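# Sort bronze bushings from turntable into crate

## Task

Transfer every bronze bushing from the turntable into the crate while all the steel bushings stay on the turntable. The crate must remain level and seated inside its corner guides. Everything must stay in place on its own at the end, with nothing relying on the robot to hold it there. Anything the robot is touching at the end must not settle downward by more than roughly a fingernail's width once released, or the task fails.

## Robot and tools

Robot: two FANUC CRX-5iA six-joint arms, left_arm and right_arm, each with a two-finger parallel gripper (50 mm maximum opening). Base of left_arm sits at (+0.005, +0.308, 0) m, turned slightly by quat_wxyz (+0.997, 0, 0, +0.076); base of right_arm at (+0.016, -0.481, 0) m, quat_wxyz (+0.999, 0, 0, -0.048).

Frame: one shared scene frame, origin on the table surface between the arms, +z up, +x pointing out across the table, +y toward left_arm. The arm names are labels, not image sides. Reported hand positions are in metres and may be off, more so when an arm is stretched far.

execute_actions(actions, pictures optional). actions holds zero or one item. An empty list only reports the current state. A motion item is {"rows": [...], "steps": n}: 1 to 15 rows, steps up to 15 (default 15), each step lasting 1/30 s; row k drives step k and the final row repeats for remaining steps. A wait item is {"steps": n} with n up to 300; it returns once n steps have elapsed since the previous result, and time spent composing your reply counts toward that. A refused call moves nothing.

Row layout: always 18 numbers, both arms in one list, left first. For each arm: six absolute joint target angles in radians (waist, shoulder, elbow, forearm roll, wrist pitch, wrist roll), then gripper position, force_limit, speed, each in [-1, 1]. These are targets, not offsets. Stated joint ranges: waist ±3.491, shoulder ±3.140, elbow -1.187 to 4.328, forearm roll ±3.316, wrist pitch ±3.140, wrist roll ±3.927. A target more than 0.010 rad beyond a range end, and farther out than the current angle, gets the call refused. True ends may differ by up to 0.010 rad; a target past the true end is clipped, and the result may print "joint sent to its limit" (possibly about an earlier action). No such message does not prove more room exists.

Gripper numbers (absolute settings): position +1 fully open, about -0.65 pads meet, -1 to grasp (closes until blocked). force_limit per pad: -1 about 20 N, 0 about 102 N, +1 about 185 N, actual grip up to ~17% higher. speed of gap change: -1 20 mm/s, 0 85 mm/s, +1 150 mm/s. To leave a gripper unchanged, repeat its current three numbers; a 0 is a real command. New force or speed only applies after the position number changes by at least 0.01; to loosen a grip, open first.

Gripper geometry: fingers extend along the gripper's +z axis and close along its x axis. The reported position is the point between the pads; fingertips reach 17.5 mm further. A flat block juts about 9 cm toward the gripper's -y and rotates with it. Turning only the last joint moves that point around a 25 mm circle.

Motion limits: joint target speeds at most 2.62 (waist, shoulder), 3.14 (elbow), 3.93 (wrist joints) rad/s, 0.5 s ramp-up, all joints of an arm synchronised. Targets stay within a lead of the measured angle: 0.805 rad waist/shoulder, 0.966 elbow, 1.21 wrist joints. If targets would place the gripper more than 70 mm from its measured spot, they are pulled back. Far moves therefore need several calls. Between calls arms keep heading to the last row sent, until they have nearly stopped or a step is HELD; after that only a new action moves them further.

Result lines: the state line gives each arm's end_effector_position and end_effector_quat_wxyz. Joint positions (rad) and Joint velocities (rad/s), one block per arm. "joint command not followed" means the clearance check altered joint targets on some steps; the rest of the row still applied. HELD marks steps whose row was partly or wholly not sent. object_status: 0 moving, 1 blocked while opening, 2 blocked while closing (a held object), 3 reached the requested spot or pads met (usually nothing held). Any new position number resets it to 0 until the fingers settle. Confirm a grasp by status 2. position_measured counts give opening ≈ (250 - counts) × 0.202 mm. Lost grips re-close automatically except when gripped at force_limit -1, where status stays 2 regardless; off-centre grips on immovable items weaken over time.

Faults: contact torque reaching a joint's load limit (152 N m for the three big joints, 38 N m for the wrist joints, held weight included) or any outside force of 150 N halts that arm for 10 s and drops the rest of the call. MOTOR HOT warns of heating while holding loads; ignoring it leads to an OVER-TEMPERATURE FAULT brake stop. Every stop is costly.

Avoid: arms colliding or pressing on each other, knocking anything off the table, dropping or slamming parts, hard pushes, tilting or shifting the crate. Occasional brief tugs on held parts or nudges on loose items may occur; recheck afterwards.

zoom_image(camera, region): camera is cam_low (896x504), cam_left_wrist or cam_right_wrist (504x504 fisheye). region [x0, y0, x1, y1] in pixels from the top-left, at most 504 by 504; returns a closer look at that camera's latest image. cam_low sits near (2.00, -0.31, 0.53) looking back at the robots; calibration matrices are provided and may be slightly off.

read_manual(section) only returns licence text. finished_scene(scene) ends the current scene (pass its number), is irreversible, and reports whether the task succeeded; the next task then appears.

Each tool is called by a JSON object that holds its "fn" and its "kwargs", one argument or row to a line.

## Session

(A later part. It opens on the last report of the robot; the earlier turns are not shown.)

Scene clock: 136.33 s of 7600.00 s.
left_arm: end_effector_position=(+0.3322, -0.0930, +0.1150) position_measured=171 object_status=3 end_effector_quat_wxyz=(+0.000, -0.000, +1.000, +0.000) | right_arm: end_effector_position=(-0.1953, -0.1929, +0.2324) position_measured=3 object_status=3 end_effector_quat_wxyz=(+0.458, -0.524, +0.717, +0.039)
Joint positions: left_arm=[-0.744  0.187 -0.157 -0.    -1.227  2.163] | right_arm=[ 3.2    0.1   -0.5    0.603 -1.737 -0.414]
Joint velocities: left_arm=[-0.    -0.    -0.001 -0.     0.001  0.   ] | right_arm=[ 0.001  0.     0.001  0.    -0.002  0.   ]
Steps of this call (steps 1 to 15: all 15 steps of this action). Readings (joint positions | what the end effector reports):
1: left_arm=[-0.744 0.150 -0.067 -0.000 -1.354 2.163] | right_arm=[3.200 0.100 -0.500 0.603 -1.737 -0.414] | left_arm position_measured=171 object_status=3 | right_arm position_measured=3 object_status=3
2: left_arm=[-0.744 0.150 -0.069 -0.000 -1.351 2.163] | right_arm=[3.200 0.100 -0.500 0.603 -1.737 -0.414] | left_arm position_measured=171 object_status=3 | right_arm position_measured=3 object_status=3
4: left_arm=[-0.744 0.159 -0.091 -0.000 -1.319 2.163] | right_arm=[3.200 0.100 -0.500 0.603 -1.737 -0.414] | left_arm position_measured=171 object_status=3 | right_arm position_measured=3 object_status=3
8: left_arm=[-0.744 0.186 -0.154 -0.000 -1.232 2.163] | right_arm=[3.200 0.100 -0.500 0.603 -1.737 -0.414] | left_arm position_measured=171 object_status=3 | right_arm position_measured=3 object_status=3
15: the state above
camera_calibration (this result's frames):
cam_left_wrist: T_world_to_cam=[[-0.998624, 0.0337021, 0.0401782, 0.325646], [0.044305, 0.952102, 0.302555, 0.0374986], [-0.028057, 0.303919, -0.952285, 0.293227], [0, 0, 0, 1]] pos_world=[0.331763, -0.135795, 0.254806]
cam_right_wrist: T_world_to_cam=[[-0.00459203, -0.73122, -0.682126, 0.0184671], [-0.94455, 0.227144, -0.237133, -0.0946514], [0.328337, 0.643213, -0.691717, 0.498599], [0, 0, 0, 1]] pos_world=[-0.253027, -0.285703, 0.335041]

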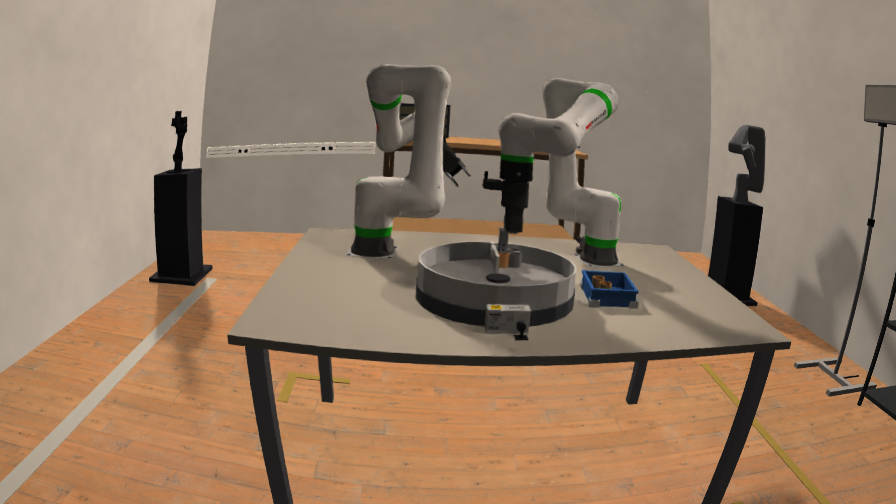

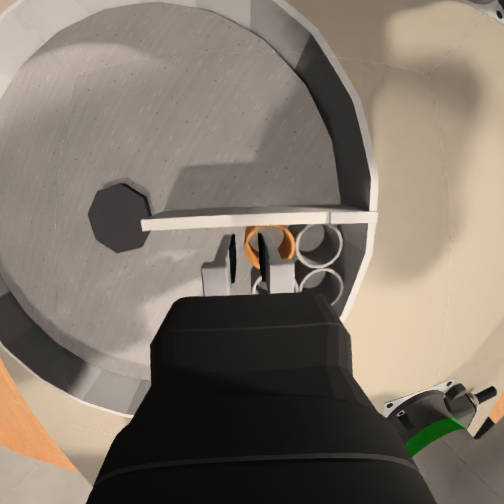

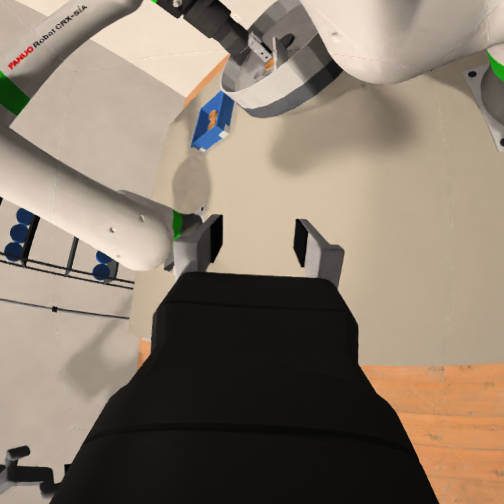

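{"fn": "execute_actions", "kwargs": {
  "actions": [
    {"rows":[[-0.7443,0.2143,-0.1988,0,-1.1577,2.1631,-0.12,-0.5,-0.5,3.2,0.1,-0.5,0.603,-1.737,-0.414,1,0,0]],"steps":15}
  ]
}}

{"fn": "execute_actions", "kwargs": {
  "actions": [
    {"rows":[[-0.7443,0.2143,-0.1988,0,-1.1577,2.1631,-1,-0.5,-0.5,3.2,0.1,-0.5,0.603,-1.737,-0.414,1,0,0]],"steps":15}
  ],
  "pictures": false
}}

{"fn": "execute_actions", "kwargs": {
  "actions": [
    {"rows":[[-0.7443,0.1495,-0.0671,0,-1.3542,2.1631,-1,-0.5,-0.5,3.2,0.1,-0.5,0.603,-1.737,-0.414,1,0,0]],"steps":15}
  ]
}}

{"fn": "execute_actions", "kwargs": {
  "actions": [
    {"rows":[[0.09,-0.095,-0.309,0,-1.357,1.3288,-1,-0.5,-0.5,3.2,0.1,-0.5,0.603,-1.737,-0.414,1,0,0]],"steps":15}
  ],
  "pictures": false
}}

{"fn": "execute_actions", "kwargs": {
  "actions": [
    {"steps":30}
  ]
}}

{"fn": "execute_actions", "kwargs": {
  "actions": [
    {"rows":[[0.09,-0.033,-0.455,0,-1.149,1.3288,-1,-0.5,-0.5,3.2,0.1,-0.5,0.603,-1.737,-0.414,1,0,0]],"steps":15}
  ]
}}

Scene clock: 145.53 s of 7600.00 s.
left_arm: end_effector_position=(+0.3321, -0.0931, +0.0850) position_measured=171 object_status=3 end_effector_quat_wxyz=(-0.000, -0.000, +1.000, -0.000) | right_arm: end_effector_position=(-0.1953, -0.1929, +0.2324) position_measured=3 object_status=3 end_effector_quat_wxyz=(+0.458, -0.524, +0.717, +0.039)
Joint positions: left_arm=[-0.744  0.214 -0.199  0.    -1.158  2.163] | right_arm=[ 3.2    0.1   -0.5    0.603 -1.737 -0.414]
Joint velocities: left_arm=[ 0.  0. -0. -0.  0. -0.] | right_arm=[ 0.    -0.001  0.     0.    -0.001 -0.   ]
Steps of this call (steps 1 to 15: the robot went on to your last target; steps 16 to 261: nothing new was sent; steps 262 to 276: all 15 steps of this action). Readings (joint positions | what the end effector reports):
262: left_arm=[-0.744 0.187 -0.157 0.000 -1.227 2.163] | right_arm=[3.200 0.100 -0.500 0.603 -1.737 -0.414] | left_arm position_measured=171 object_status=3 | right_arm position_measured=3 object_status=3
263: left_arm=[-0.744 0.188 -0.159 0.000 -1.224 2.163] | right_arm=[3.200 0.100 -0.500 0.603 -1.737 -0.414] | left_arm position_measured=171 object_status=3 | right_arm position_measured=3 object_status=3
265: left_arm=[-0.744 0.200 -0.177 0.000 -1.193 2.163] | right_arm=[3.200 0.100 -0.500 0.603 -1.737 -0.414] | left_arm position_measured=171 object_status=3 | right_arm position_measured=3 object_status=3
269: left_arm=[-0.744 0.214 -0.199 0.000 -1.158 2.163] | right_arm=[3.200 0.100 -0.500 0.603 -1.737 -0.414] | left_arm position_measured=171 object_status=3 | right_arm position_measured=3 object_status=3
276: the state above
camera_calibration (this result's frames):
cam_left_wrist: T_world_to_cam=[[-0.998618, 0.0336064, 0.0404187, 0.32673], [0.0442793, 0.952183, 0.302302, 0.046707], [-0.0283267, 0.303674, -0.952355, 0.264768], [0, 0, 0, 1]] pos_world=[0.33171, -0.135857, 0.224827]
cam_right_wrist: T_world_to_cam=[[-0.00459218, -0.73122, -0.682126, 0.018467], [-0.94455, 0.227144, -0.237133, -0.0946515], [0.328337, 0.643213, -0.691717, 0.498599], [0, 0, 0, 1]] pos_world=[-0.253027, -0.285702, 0.335041]

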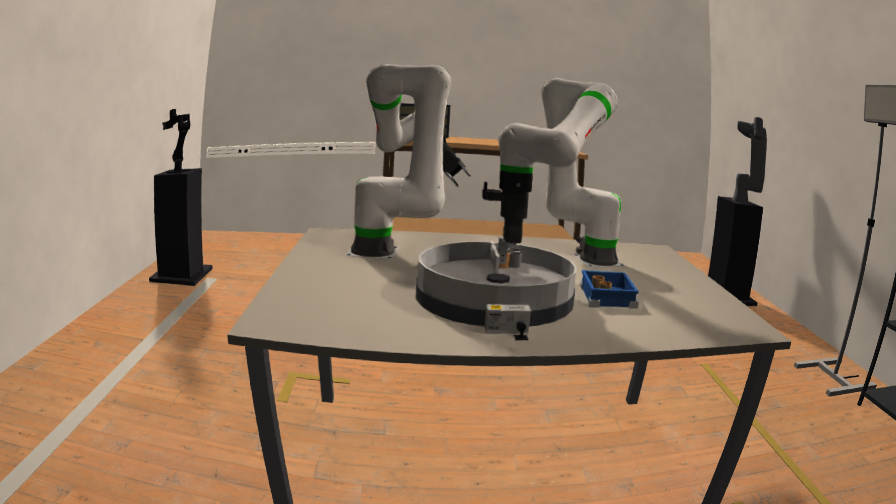

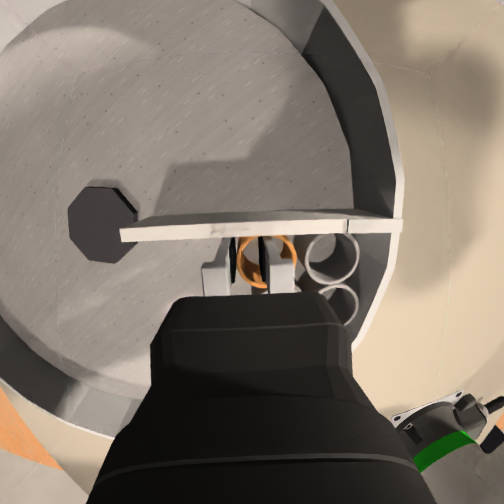

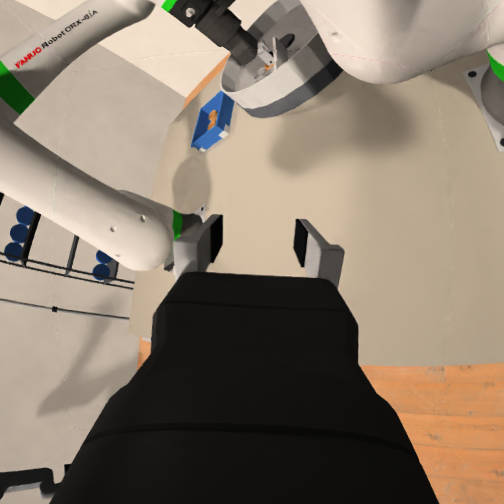

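Scene clock: 146.03 s of 7600.00 s.
left_arm: end_effector_position=(+0.3322, -0.0929, +0.0849) position_measured=215 object_status=2 end_effector_quat_wxyz=(+0.000, -0.000, +1.000, +0.000) | right_arm: end_effector_position=(-0.1953, -0.1929, +0.2324) position_measured=3 object_status=3 end_effector_quat_wxyz=(+0.458, -0.524, +0.717, +0.039)
Joint positions: left_arm=[-0.744  0.214 -0.199 -0.001 -1.158  2.163] | right_arm=[ 3.2    0.1   -0.5    0.603 -1.737 -0.414]
Joint velocities: left_arm=[ 0.    -0.    -0.     0.003 -0.    -0.   ] | right_arm=[-0.001 -0.    -0.    -0.    -0.     0.   ]
Steps of this call (steps 1 to 15: all 15 steps of this action). Readings (joint positions | what the end effector reports):
1: left_arm=[-0.744 0.214 -0.199 0.000 -1.158 2.163] | right_arm=[3.200 0.100 -0.500 0.603 -1.737 -0.414] | left_arm position_measured=173 object_status=0 | right_arm position_measured=3 object_status=3
2: left_arm=[-0.744 0.214 -0.199 0.000 -1.158 2.163] | right_arm=[3.200 0.100 -0.500 0.603 -1.737 -0.414] | left_arm position_measured=182 object_status=0 | right_arm position_measured=3 object_status=3
4: left_arm=[-0.744 0.214 -0.199 0.000 -1.158 2.163] | right_arm=[3.200 0.100 -0.500 0.603 -1.737 -0.414] | left_arm position_measured=199 object_status=0 | right_arm position_measured=3 object_status=3
8: left_arm=[-0.744 0.214 -0.199 -0.001 -1.158 2.163] | right_arm=[3.200 0.100 -0.500 0.603 -1.737 -0.414] | left_arm position_measured=215 object_status=0 | right_arm position_measured=3 object_status=3
15: the state above

Scene clock: 146.53 s of 7600.00 s.
left_arm: end_effector_position=(+0.3322, -0.0932, +0.1701) position_measured=219 object_status=2 end_effector_quat_wxyz=(-0.000, -0.000, +1.000, -0.000) | right_arm: end_effector_position=(-0.1953, -0.1929, +0.2324) position_measured=3 object_status=3 end_effector_quat_wxyz=(+0.458, -0.524, +0.717, +0.039)
Joint positions: left_arm=[-0.744  0.149 -0.067  0.    -1.354  2.163] | right_arm=[ 3.2    0.1   -0.5    0.603 -1.737 -0.414]
Joint velocities: left_arm=[ 0.     0.    -0.    -0.001 -0.002  0.   ] | right_arm=[-0.001 -0.     0.001  0.    -0.001 -0.   ]
Steps of this call (steps 1 to 15: all 15 steps of this action). Readings (joint positions | what the end effector reports):
1: left_arm=[-0.744 0.214 -0.199 -0.000 -1.158 2.163] | right_arm=[3.200 0.100 -0.500 0.603 -1.737 -0.414] | left_arm position_measured=215 object_status=2 | right_arm position_measured=3 object_status=3
2: left_arm=[-0.744 0.213 -0.197 -0.000 -1.161 2.163] | right_arm=[3.200 0.100 -0.500 0.603 -1.737 -0.414] | left_arm position_measured=216 object_status=2 | right_arm position_measured=3 object_status=3
4: left_arm=[-0.744 0.203 -0.176 -0.000 -1.193 2.163] | right_arm=[3.200 0.100 -0.500 0.603 -1.737 -0.414] | left_arm position_measured=216 object_status=2 | right_arm position_measured=3 object_status=3
8: left_arm=[-0.744 0.161 -0.090 0.002 -1.317 2.163] | right_arm=[3.200 0.100 -0.500 0.603 -1.737 -0.414] | left_arm position_measured=219 object_status=0 | right_arm position_measured=3 object_status=3
15: the state above
camera_calibration (this result's frames):
cam_left_wrist: T_world_to_cam=[[-0.998623, 0.0335984, 0.0402838, 0.323374], [0.0442256, 0.95224, 0.30213, 0.0210788], [-0.0282088, 0.303496, -0.952415, 0.345756], [0, 0, 0, 1]] pos_world=[0.33175, -0.135872, 0.309908]
cam_right_wrist: T_world_to_cam=[[-0.00459223, -0.73122, -0.682126, 0.0184671], [-0.94455, 0.227144, -0.237133, -0.0946515], [0.328337, 0.643213, -0.691717, 0.498599], [0, 0, 0, 1]] pos_world=[-0.253027, -0.285702, 0.335041]

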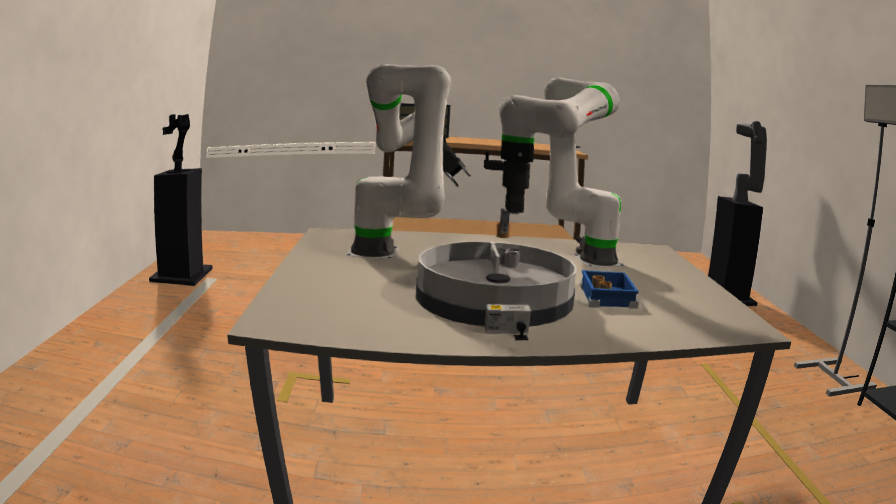

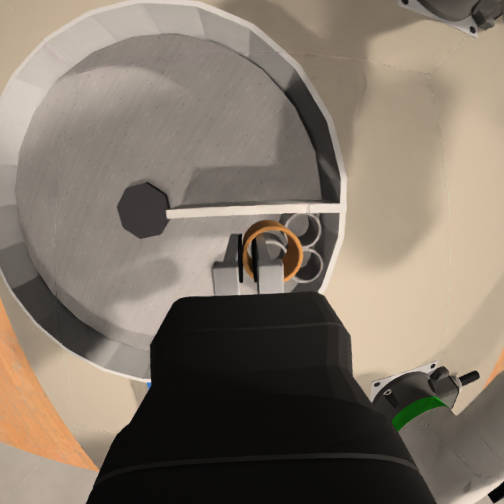

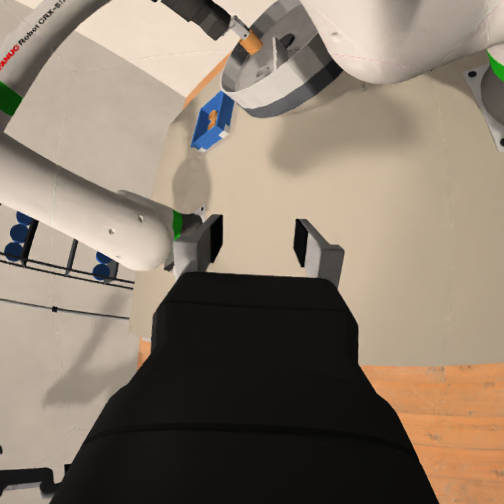

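Scene clock: 147.03 s of 7600.00 s.
left_arm: end_effector_position=(+0.3973, +0.0425, +0.1738) position_measured=219 object_status=2 end_effector_quat_wxyz=(-0.001, +0.001, +1.000, +0.000) | right_arm: end_effector_position=(-0.1953, -0.1929, +0.2324) position_measured=3 object_status=3 end_effector_quat_wxyz=(+0.458, -0.524, +0.717, +0.039)
Joint positions: left_arm=[-0.417  0.053 -0.164  0.    -1.355  1.834] | right_arm=[ 3.2    0.1   -0.5    0.603 -1.737 -0.414]
Joint velocities: left_arm=[ 0.869 -0.253 -0.249  0.    -0.003 -0.861] | right_arm=[ 0.  0. -0. -0.  0.  0.]
Steps of this call (steps 1 to 15: all 15 steps of this action). Readings (joint positions | what the end effector reports):
1: left_arm=[-0.744 0.149 -0.067 0.000 -1.354 2.163] | right_arm=[3.200 0.100 -0.500 0.603 -1.737 -0.414] | left_arm position_measured=219 object_status=2 | right_arm position_measured=3 object_status=3
2: left_arm=[-0.743 0.149 -0.068 0.000 -1.354 2.162] | right_arm=[3.200 0.100 -0.500 0.603 -1.737 -0.414] | left_arm position_measured=219 object_status=2 | right_arm position_measured=3 object_status=3
4: left_arm=[-0.722 0.143 -0.076 0.000 -1.354 2.140] | right_arm=[3.200 0.100 -0.500 0.603 -1.737 -0.414] | left_arm position_measured=219 object_status=2 | right_arm position_measured=3 object_status=3
8: left_arm=[-0.619 0.112 -0.106 0.000 -1.355 2.035] | right_arm=[3.200 0.100 -0.500 0.603 -1.737 -0.414] | left_arm position_measured=219 object_status=2 | right_arm position_measured=3 object_status=3
15: the state above

Scene clock: 148.03 s of 7600.00 s.
left_arm: end_effector_position=(+0.4068, +0.2485, +0.1738) position_measured=219 object_status=2 end_effector_quat_wxyz=(-0.000, -0.000, +1.000, +0.000) | right_arm: end_effector_position=(-0.1953, -0.1929, +0.2324) position_measured=3 object_status=3 end_effector_quat_wxyz=(+0.458, -0.524, +0.717, +0.039)
Joint positions: left_arm=[ 0.09  -0.095 -0.309 -0.    -1.357  1.329] | right_arm=[ 3.2    0.1   -0.5    0.603 -1.737 -0.414]
Joint velocities: left_arm=[-0.  0.  0.  0.  0.  0.] | right_arm=[-0.001  0.     0.     0.     0.     0.   ]
Steps of this call (steps 1 to 30: the robot went on to your last target). Readings (joint positions | what the end effector reports):
1: left_arm=[-0.387 0.044 -0.173 0.000 -1.355 1.804] | right_arm=[3.200 0.100 -0.500 0.603 -1.737 -0.414] | left_arm position_measured=219 object_status=2 | right_arm position_measured=3 object_status=3
2: left_arm=[-0.358 0.036 -0.181 0.000 -1.355 1.775] | right_arm=[3.200 0.100 -0.500 0.603 -1.737 -0.414] | left_arm position_measured=219 object_status=2 | right_arm position_measured=3 object_status=3
4: left_arm=[-0.298 0.018 -0.198 0.000 -1.356 1.715] | right_arm=[3.200 0.100 -0.500 0.603 -1.737 -0.414] | left_arm position_measured=219 object_status=2 | right_arm position_measured=3 object_status=3
8: left_arm=[-0.176 -0.017 -0.233 0.000 -1.356 1.594] | right_arm=[3.200 0.100 -0.500 0.603 -1.737 -0.414] | left_arm position_measured=219 object_status=2 | right_arm position_measured=3 object_status=3
30: the state above
camera_calibration (this result's frames):
cam_left_wrist: T_world_to_cam=[[-0.998612, 0.0337364, 0.0404567, 0.386167], [0.0444202, 0.95212, 0.302481, -0.308839], [-0.028315, 0.303858, -0.952296, 0.24765], [0, 0, 0, 1]] pos_world=[0.406361, 0.205773, 0.313631]
cam_right_wrist: T_world_to_cam=[[-0.00459245, -0.73122, -0.682126, 0.018467], [-0.94455, 0.227144, -0.237133, -0.0946515], [0.328337, 0.643213, -0.691717, 0.498599], [0, 0, 0, 1]] pos_world=[-0.253027, -0.285702, 0.335041]

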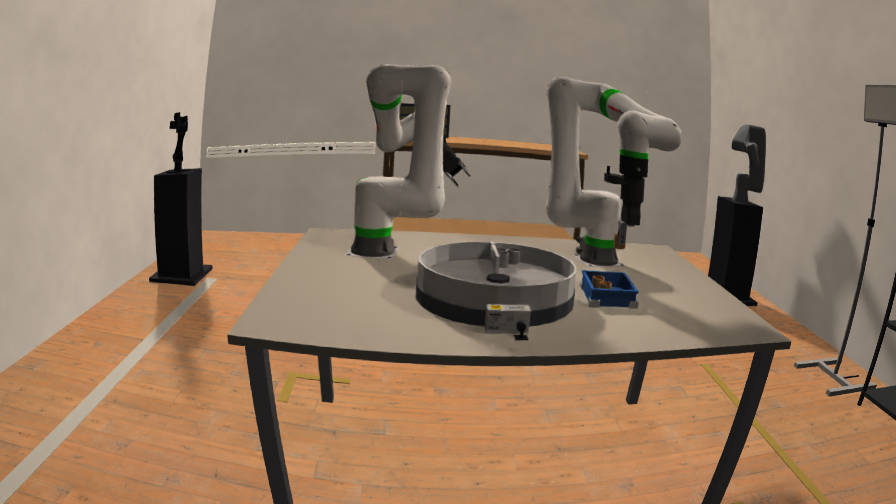

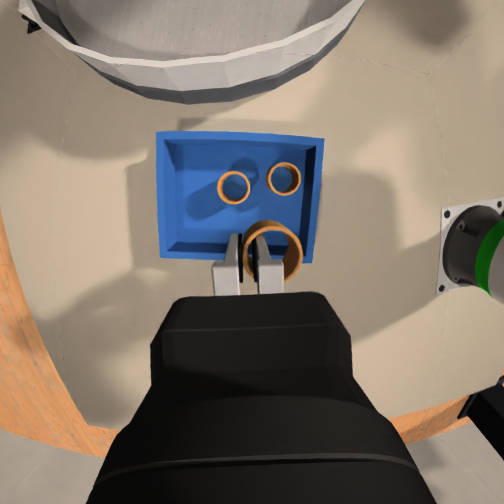

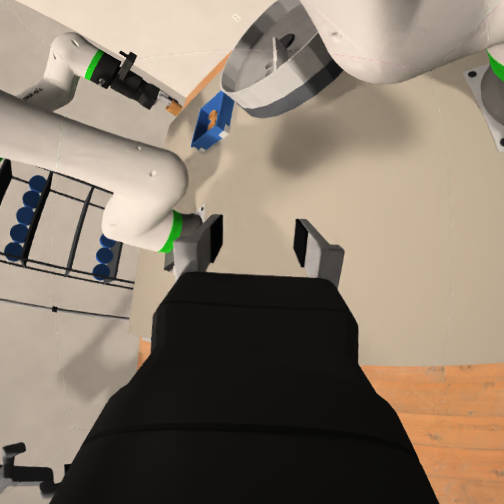

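Scene clock: 148.53 s of 7600.00 s.
left_arm: end_effector_position=(+0.4043, +0.2480, +0.0907) position_measured=219 object_status=2 end_effector_quat_wxyz=(-0.000, -0.000, +1.000, +0.000) | right_arm: end_effector_position=(-0.1953, -0.1929, +0.2324) position_measured=3 object_status=3 end_effector_quat_wxyz=(+0.458, -0.524, +0.717, +0.039)
Joint positions: left_arm=[ 0.09  -0.033 -0.455 -0.    -1.149  1.329] | right_arm=[ 3.2    0.1   -0.5    0.603 -1.737 -0.414]
Joint velocities: left_arm=[ 0.    -0.     0.    -0.     0.002 -0.   ] | right_arm=[-0.001  0.    -0.001  0.     0.    -0.   ]
Steps of this call (steps 1 to 15: all 15 steps of this action). Readings (joint positions | what the end effector reports):
1: left_arm=[0.090 -0.095 -0.309 -0.000 -1.357 1.329] | right_arm=[3.200 0.100 -0.500 0.603 -1.737 -0.414] | left_arm position_measured=219 object_status=2 | right_arm position_measured=3 object_status=3
2: left_arm=[0.090 -0.094 -0.311 -0.000 -1.355 1.329] | right_arm=[3.200 0.100 -0.500 0.603 -1.737 -0.414] | left_arm position_measured=219 object_status=2 | right_arm position_measured=3 object_status=3
4: left_arm=[0.090 -0.085 -0.333 -0.000 -1.323 1.329] | right_arm=[3.200 0.100 -0.500 0.603 -1.737 -0.414] | left_arm position_measured=219 object_status=2 | right_arm position_measured=3 object_status=3
8: left_arm=[0.090 -0.045 -0.426 -0.000 -1.191 1.329] | right_arm=[3.200 0.100 -0.500 0.603 -1.737 -0.414] | left_arm position_measured=219 object_status=2 | right_arm position_measured=3 object_status=3
15: the state above
camera_calibration (this result's frames):
cam_left_wrist: T_world_to_cam=[[-0.998618, 0.0337256, 0.0403164, 0.38714], [0.0443682, 0.952111, 0.302516, -0.283014], [-0.0281832, 0.303887, -0.952291, 0.16857], [0, 0, 0, 1]] pos_world=[0.403912, 0.205178, 0.230536]
cam_right_wrist: T_world_to_cam=[[-0.00459214, -0.73122, -0.682126, 0.018467], [-0.944549, 0.227144, -0.237133, -0.0946514], [0.328337, 0.643213, -0.691717, 0.498599], [0, 0, 0, 1]] pos_world=[-0.253027, -0.285702, 0.335041]

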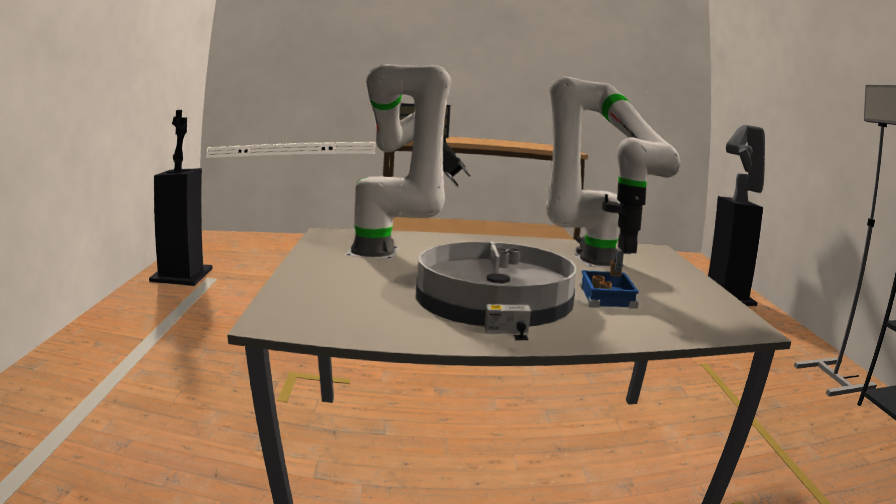

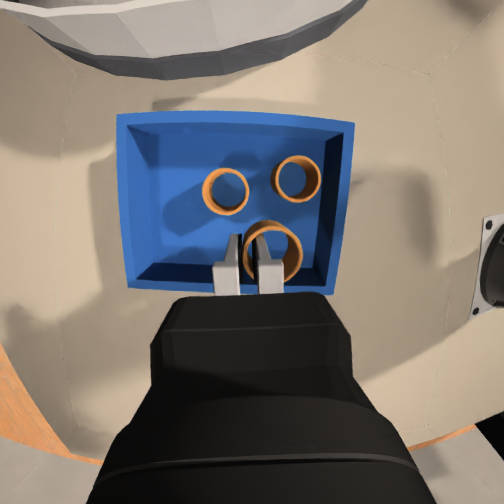

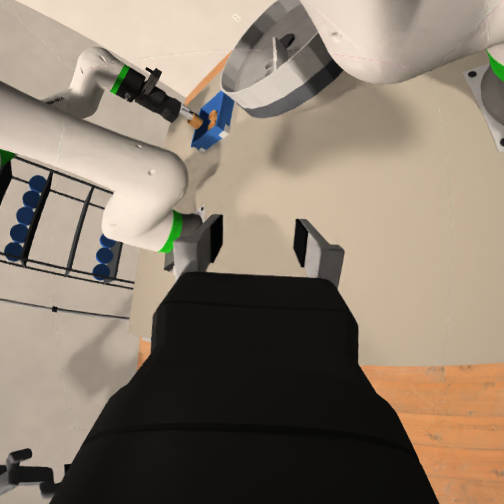

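{"fn": "execute_actions", "kwargs": {
  "actions": [
    {"rows":[[0.077,-0.051,-0.473,0,-1.149,1.3418,-1,-0.5,-0.5,3.2,0.1,-0.5,0.603,-1.737,-0.414,1,0,0]],"steps":8}
  ],
  "pictures": false
}}

{"fn": "execute_actions", "kwargs": {
  "actions": [
    {"rows":[[0.077,0.026,-0.5457,0,-0.999,1.3418,-1,-0.5,-0.5,3.2,0.1,-0.5,0.603,-1.737,-0.414,1,0,0]],"steps":15}
  ]
}}

{"fn": "execute_actions", "kwargs": {
  "actions": [
    {"rows":[[0.077,0.026,-0.5457,0,-0.999,1.3418,-0.2,-0.5,-0.5,3.2,0.1,-0.5,0.603,-1.737,-0.414,1,0,0]],"steps":10}
  ],
  "pictures": false
}}

{"fn": "execute_actions", "kwargs": {
  "actions": [
    {"rows":[[0.077,-0.051,-0.473,0,-1.149,1.3418,-0.2,-0.5,-0.5,3.2,0.1,-0.5,0.603,-1.737,-0.414,1,0,0]],"steps":15}
  ]
}}

Scene clock: 155.30 s of 7600.00 s.
left_arm: end_effector_position=(+0.3967, +0.2412, +0.0903) position_measured=219 object_status=2 end_effector_quat_wxyz=(-0.000, -0.000, +1.000, -0.000) | right_arm: end_effector_position=(-0.1953, -0.1929, +0.2324) position_measured=3 object_status=3 end_effector_quat_wxyz=(+0.458, -0.524, +0.717, +0.039)
Joint positions: left_arm=[ 0.077 -0.051 -0.473  0.    -1.149  1.342] | right_arm=[ 3.2    0.1   -0.5    0.603 -1.737 -0.414]
Joint velocities: left_arm=[-0.002 -0.001 -0.     0.    -0.     0.003] | right_arm=[-0.001 -0.    -0.001 -0.     0.001  0.   ]
Steps of this call (steps 1 to 15: the robot went on to your last target; steps 16 to 195: nothing new was sent; steps 196 to 203: all 8 steps of this action). Readings (joint positions | what the end effector reports):
196: left_arm=[0.090 -0.033 -0.455 0.000 -1.149 1.329] | right_arm=[3.200 0.100 -0.500 0.603 -1.737 -0.414] | left_arm position_measured=219 object_status=2 | right_arm position_measured=3 object_status=3
197: left_arm=[0.089 -0.035 -0.457 0.000 -1.149 1.329] | right_arm=[3.200 0.100 -0.500 0.603 -1.737 -0.414] | left_arm position_measured=219 object_status=2 | right_arm position_measured=3 object_status=3
199: left_arm=[0.080 -0.048 -0.470 0.000 -1.149 1.339] | right_arm=[3.200 0.100 -0.500 0.603 -1.737 -0.414] | left_arm position_measured=219 object_status=2 | right_arm position_measured=3 object_status=3
203: the state above

Scene clock: 155.80 s of 7600.00 s.
left_arm: end_effector_position=(+0.3978, +0.2413, +0.0344) position_measured=219 object_status=2 end_effector_quat_wxyz=(+0.000, -0.000, +1.000, -0.000) | right_arm: end_effector_position=(-0.1953, -0.1929, +0.2324) position_measured=3 object_status=3 end_effector_quat_wxyz=(+0.458, -0.524, +0.717, +0.039)
Joint positions: left_arm=[ 0.077  0.026 -0.545  0.    -0.999  1.342] | right_arm=[ 3.2    0.1   -0.5    0.603 -1.737 -0.414]
Joint velocities: left_arm=[-0.     0.001 -0.001 -0.     0.001 -0.   ] | right_arm=[ 0.001  0.001 -0.001 -0.    -0.    -0.   ]
Steps of this call (steps 1 to 15: all 15 steps of this action). Readings (joint positions | what the end effector reports):
1: left_arm=[0.077 -0.051 -0.473 0.000 -1.149 1.342] | right_arm=[3.200 0.100 -0.500 0.603 -1.737 -0.414] | left_arm position_measured=219 object_status=2 | right_arm position_measured=3 object_status=3
2: left_arm=[0.077 -0.049 -0.474 0.000 -1.146 1.342] | right_arm=[3.200 0.100 -0.500 0.603 -1.737 -0.414] | left_arm position_measured=219 object_status=2 | right_arm position_measured=3 object_status=3
4: left_arm=[0.077 -0.033 -0.490 0.000 -1.114 1.342] | right_arm=[3.200 0.100 -0.500 0.603 -1.737 -0.414] | left_arm position_measured=219 object_status=2 | right_arm position_measured=3 object_status=3
8: left_arm=[0.077 0.021 -0.541 0.000 -1.011 1.342] | right_arm=[3.200 0.100 -0.500 0.603 -1.737 -0.414] | left_arm position_measured=219 object_status=2 | right_arm position_measured=3 object_status=3
15: the state above
camera_calibration (this result's frames):
cam_left_wrist: T_world_to_cam=[[-0.998645, 0.0336156, 0.0397226, 0.383148], [0.0440816, 0.952135, 0.302481, -0.259231], [-0.0276532, 0.303823, -0.952327, 0.116576], [0, 0, 0, 1]] pos_world=[0.39728, 0.198525, 0.174211]
cam_right_wrist: T_world_to_cam=[[-0.00459239, -0.73122, -0.682126, 0.0184669], [-0.944549, 0.227144, -0.237133, -0.0946512], [0.328337, 0.643213, -0.691717, 0.498599], [0, 0, 0, 1]] pos_world=[-0.253027, -0.285702, 0.335041]

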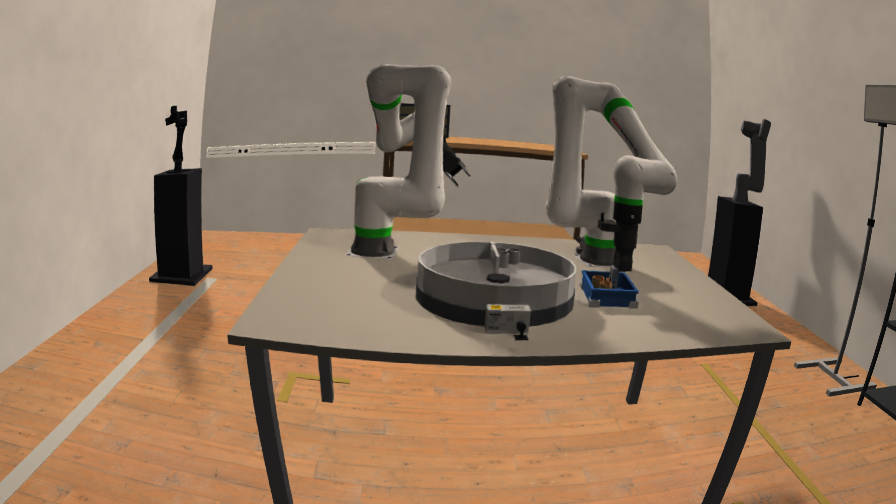

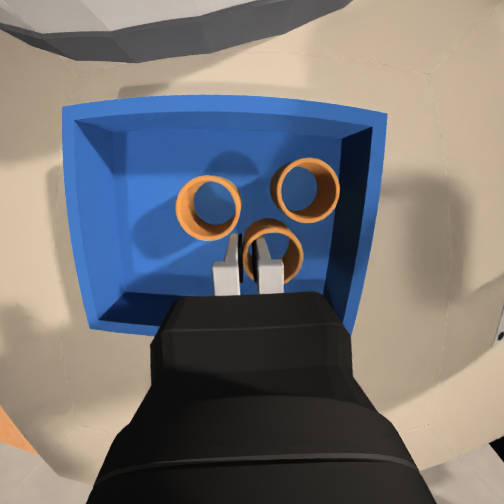

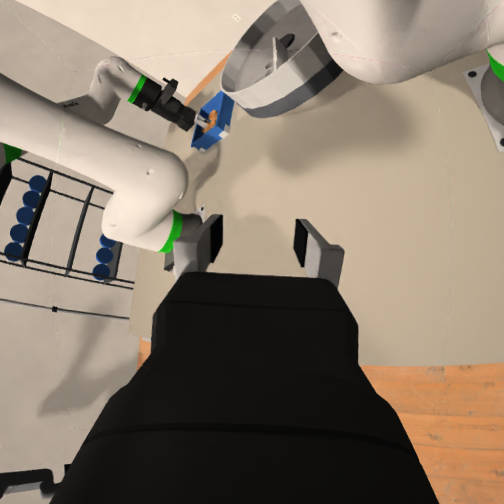

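Scene clock: 156.13 s of 7600.00 s.
left_arm: end_effector_position=(+0.3975, +0.2412, +0.0341) position_measured=182 object_status=0 end_effector_quat_wxyz=(+0.000, -0.000, +1.000, -0.000) | right_arm: end_effector_position=(-0.1953, -0.1929, +0.2324) position_measured=3 object_status=3 end_effector_quat_wxyz=(+0.458, -0.524, +0.717, +0.039)
Joint positions: left_arm=[ 0.077  0.026 -0.546  0.    -0.999  1.342] | right_arm=[ 3.2    0.1   -0.5    0.603 -1.737 -0.414]
Joint velocities: left_arm=[-0.    -0.002  0.002  0.    -0.     0.   ] | right_arm=[ 0.     0.    -0.001 -0.    -0.001 -0.   ]
Steps of this call (steps 1 to 10: all 10 steps of this action). Readings (joint positions | what the end effector reports):
1: left_arm=[0.077 0.026 -0.546 0.000 -0.999 1.342] | right_arm=[3.200 0.100 -0.500 0.603 -1.737 -0.414] | left_arm position_measured=217 object_status=0 | right_arm position_measured=3 object_status=3
2: left_arm=[0.077 0.026 -0.546 0.000 -0.999 1.342] | right_arm=[3.200 0.100 -0.500 0.603 -1.737 -0.414] | left_arm position_measured=208 object_status=0 | right_arm position_measured=3 object_status=3
4: left_arm=[0.077 0.026 -0.546 0.000 -0.999 1.342] | right_arm=[3.200 0.100 -0.500 0.603 -1.737 -0.414] | left_arm position_measured=191 object_status=0 | right_arm position_measured=3 object_status=3
8: left_arm=[0.077 0.026 -0.546 0.000 -0.999 1.342] | right_arm=[3.200 0.100 -0.500 0.603 -1.737 -0.414] | left_arm position_measured=182 object_status=0 | right_arm position_measured=3 object_status=3
10: the state above

Scene clock: 156.63 s of 7600.00 s.
left_arm: end_effector_position=(+0.3966, +0.2411, +0.0903) position_measured=182 object_status=3 end_effector_quat_wxyz=(-0.000, -0.000, +1.000, +0.000) | right_arm: end_effector_position=(-0.1953, -0.1929, +0.2324) position_measured=3 object_status=3 end_effector_quat_wxyz=(+0.458, -0.524, +0.717, +0.039)
Joint positions: left_arm=[ 0.077 -0.051 -0.473 -0.    -1.149  1.342] | right_arm=[ 3.2    0.1   -0.5    0.603 -1.737 -0.414]
Joint velocities: left_arm=[-0.     0.    -0.001 -0.    -0.001  0.   ] | right_arm=[-0.    -0.    -0.001  0.     0.    -0.   ]
Steps of this call (steps 1 to 15: all 15 steps of this action). Readings (joint positions | what the end effector reports):
1: left_arm=[0.077 0.026 -0.546 0.000 -0.999 1.342] | right_arm=[3.200 0.100 -0.500 0.603 -1.737 -0.414] | left_arm position_measured=182 object_status=0 | right_arm position_measured=3 object_status=3
2: left_arm=[0.077 0.024 -0.544 -0.000 -1.002 1.342] | right_arm=[3.200 0.100 -0.500 0.603 -1.737 -0.414] | left_arm position_measured=182 object_status=3 | right_arm position_measured=3 object_status=3
4: left_arm=[0.077 0.008 -0.529 -0.000 -1.034 1.342] | right_arm=[3.200 0.100 -0.500 0.603 -1.737 -0.414] | left_arm position_measured=182 object_status=3 | right_arm position_measured=3 object_status=3
8: left_arm=[0.077 -0.046 -0.478 -0.000 -1.137 1.342] | right_arm=[3.200 0.100 -0.500 0.603 -1.737 -0.414] | left_arm position_measured=182 object_status=3 | right_arm position_measured=3 object_status=3
15: the state above
camera_calibration (this result's frames):
cam_left_wrist: T_world_to_cam=[[-0.99861, 0.0337173, 0.0405057, 0.379653], [0.0444163, 0.952126, 0.302463, -0.276013], [-0.0283683, 0.303842, -0.9523, 0.170115], [0, 0, 0, 1]] pos_world=[0.396211, 0.19831, 0.230107]
cam_right_wrist: T_world_to_cam=[[-0.00459228, -0.73122, -0.682126, 0.0184671], [-0.94455, 0.227144, -0.237133, -0.0946515], [0.328337, 0.643213, -0.691717, 0.498599], [0, 0, 0, 1]] pos_world=[-0.253027, -0.285702, 0.335041]

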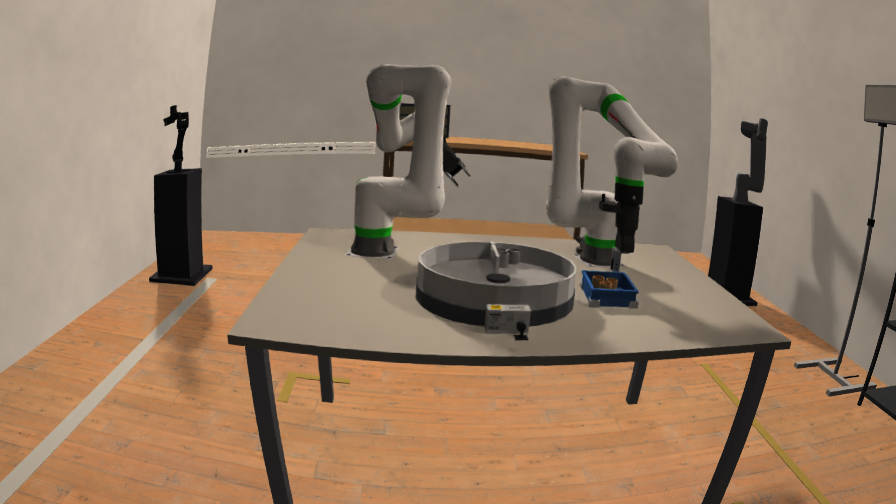

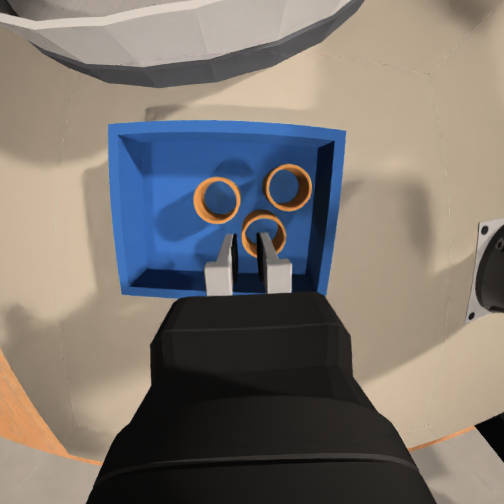

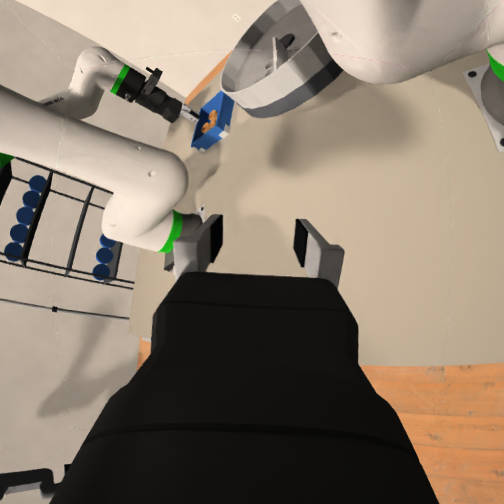

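{"fn": "finished_scene", "kwargs": {
  "scene": 2
}}

The scene is finished: the task was done.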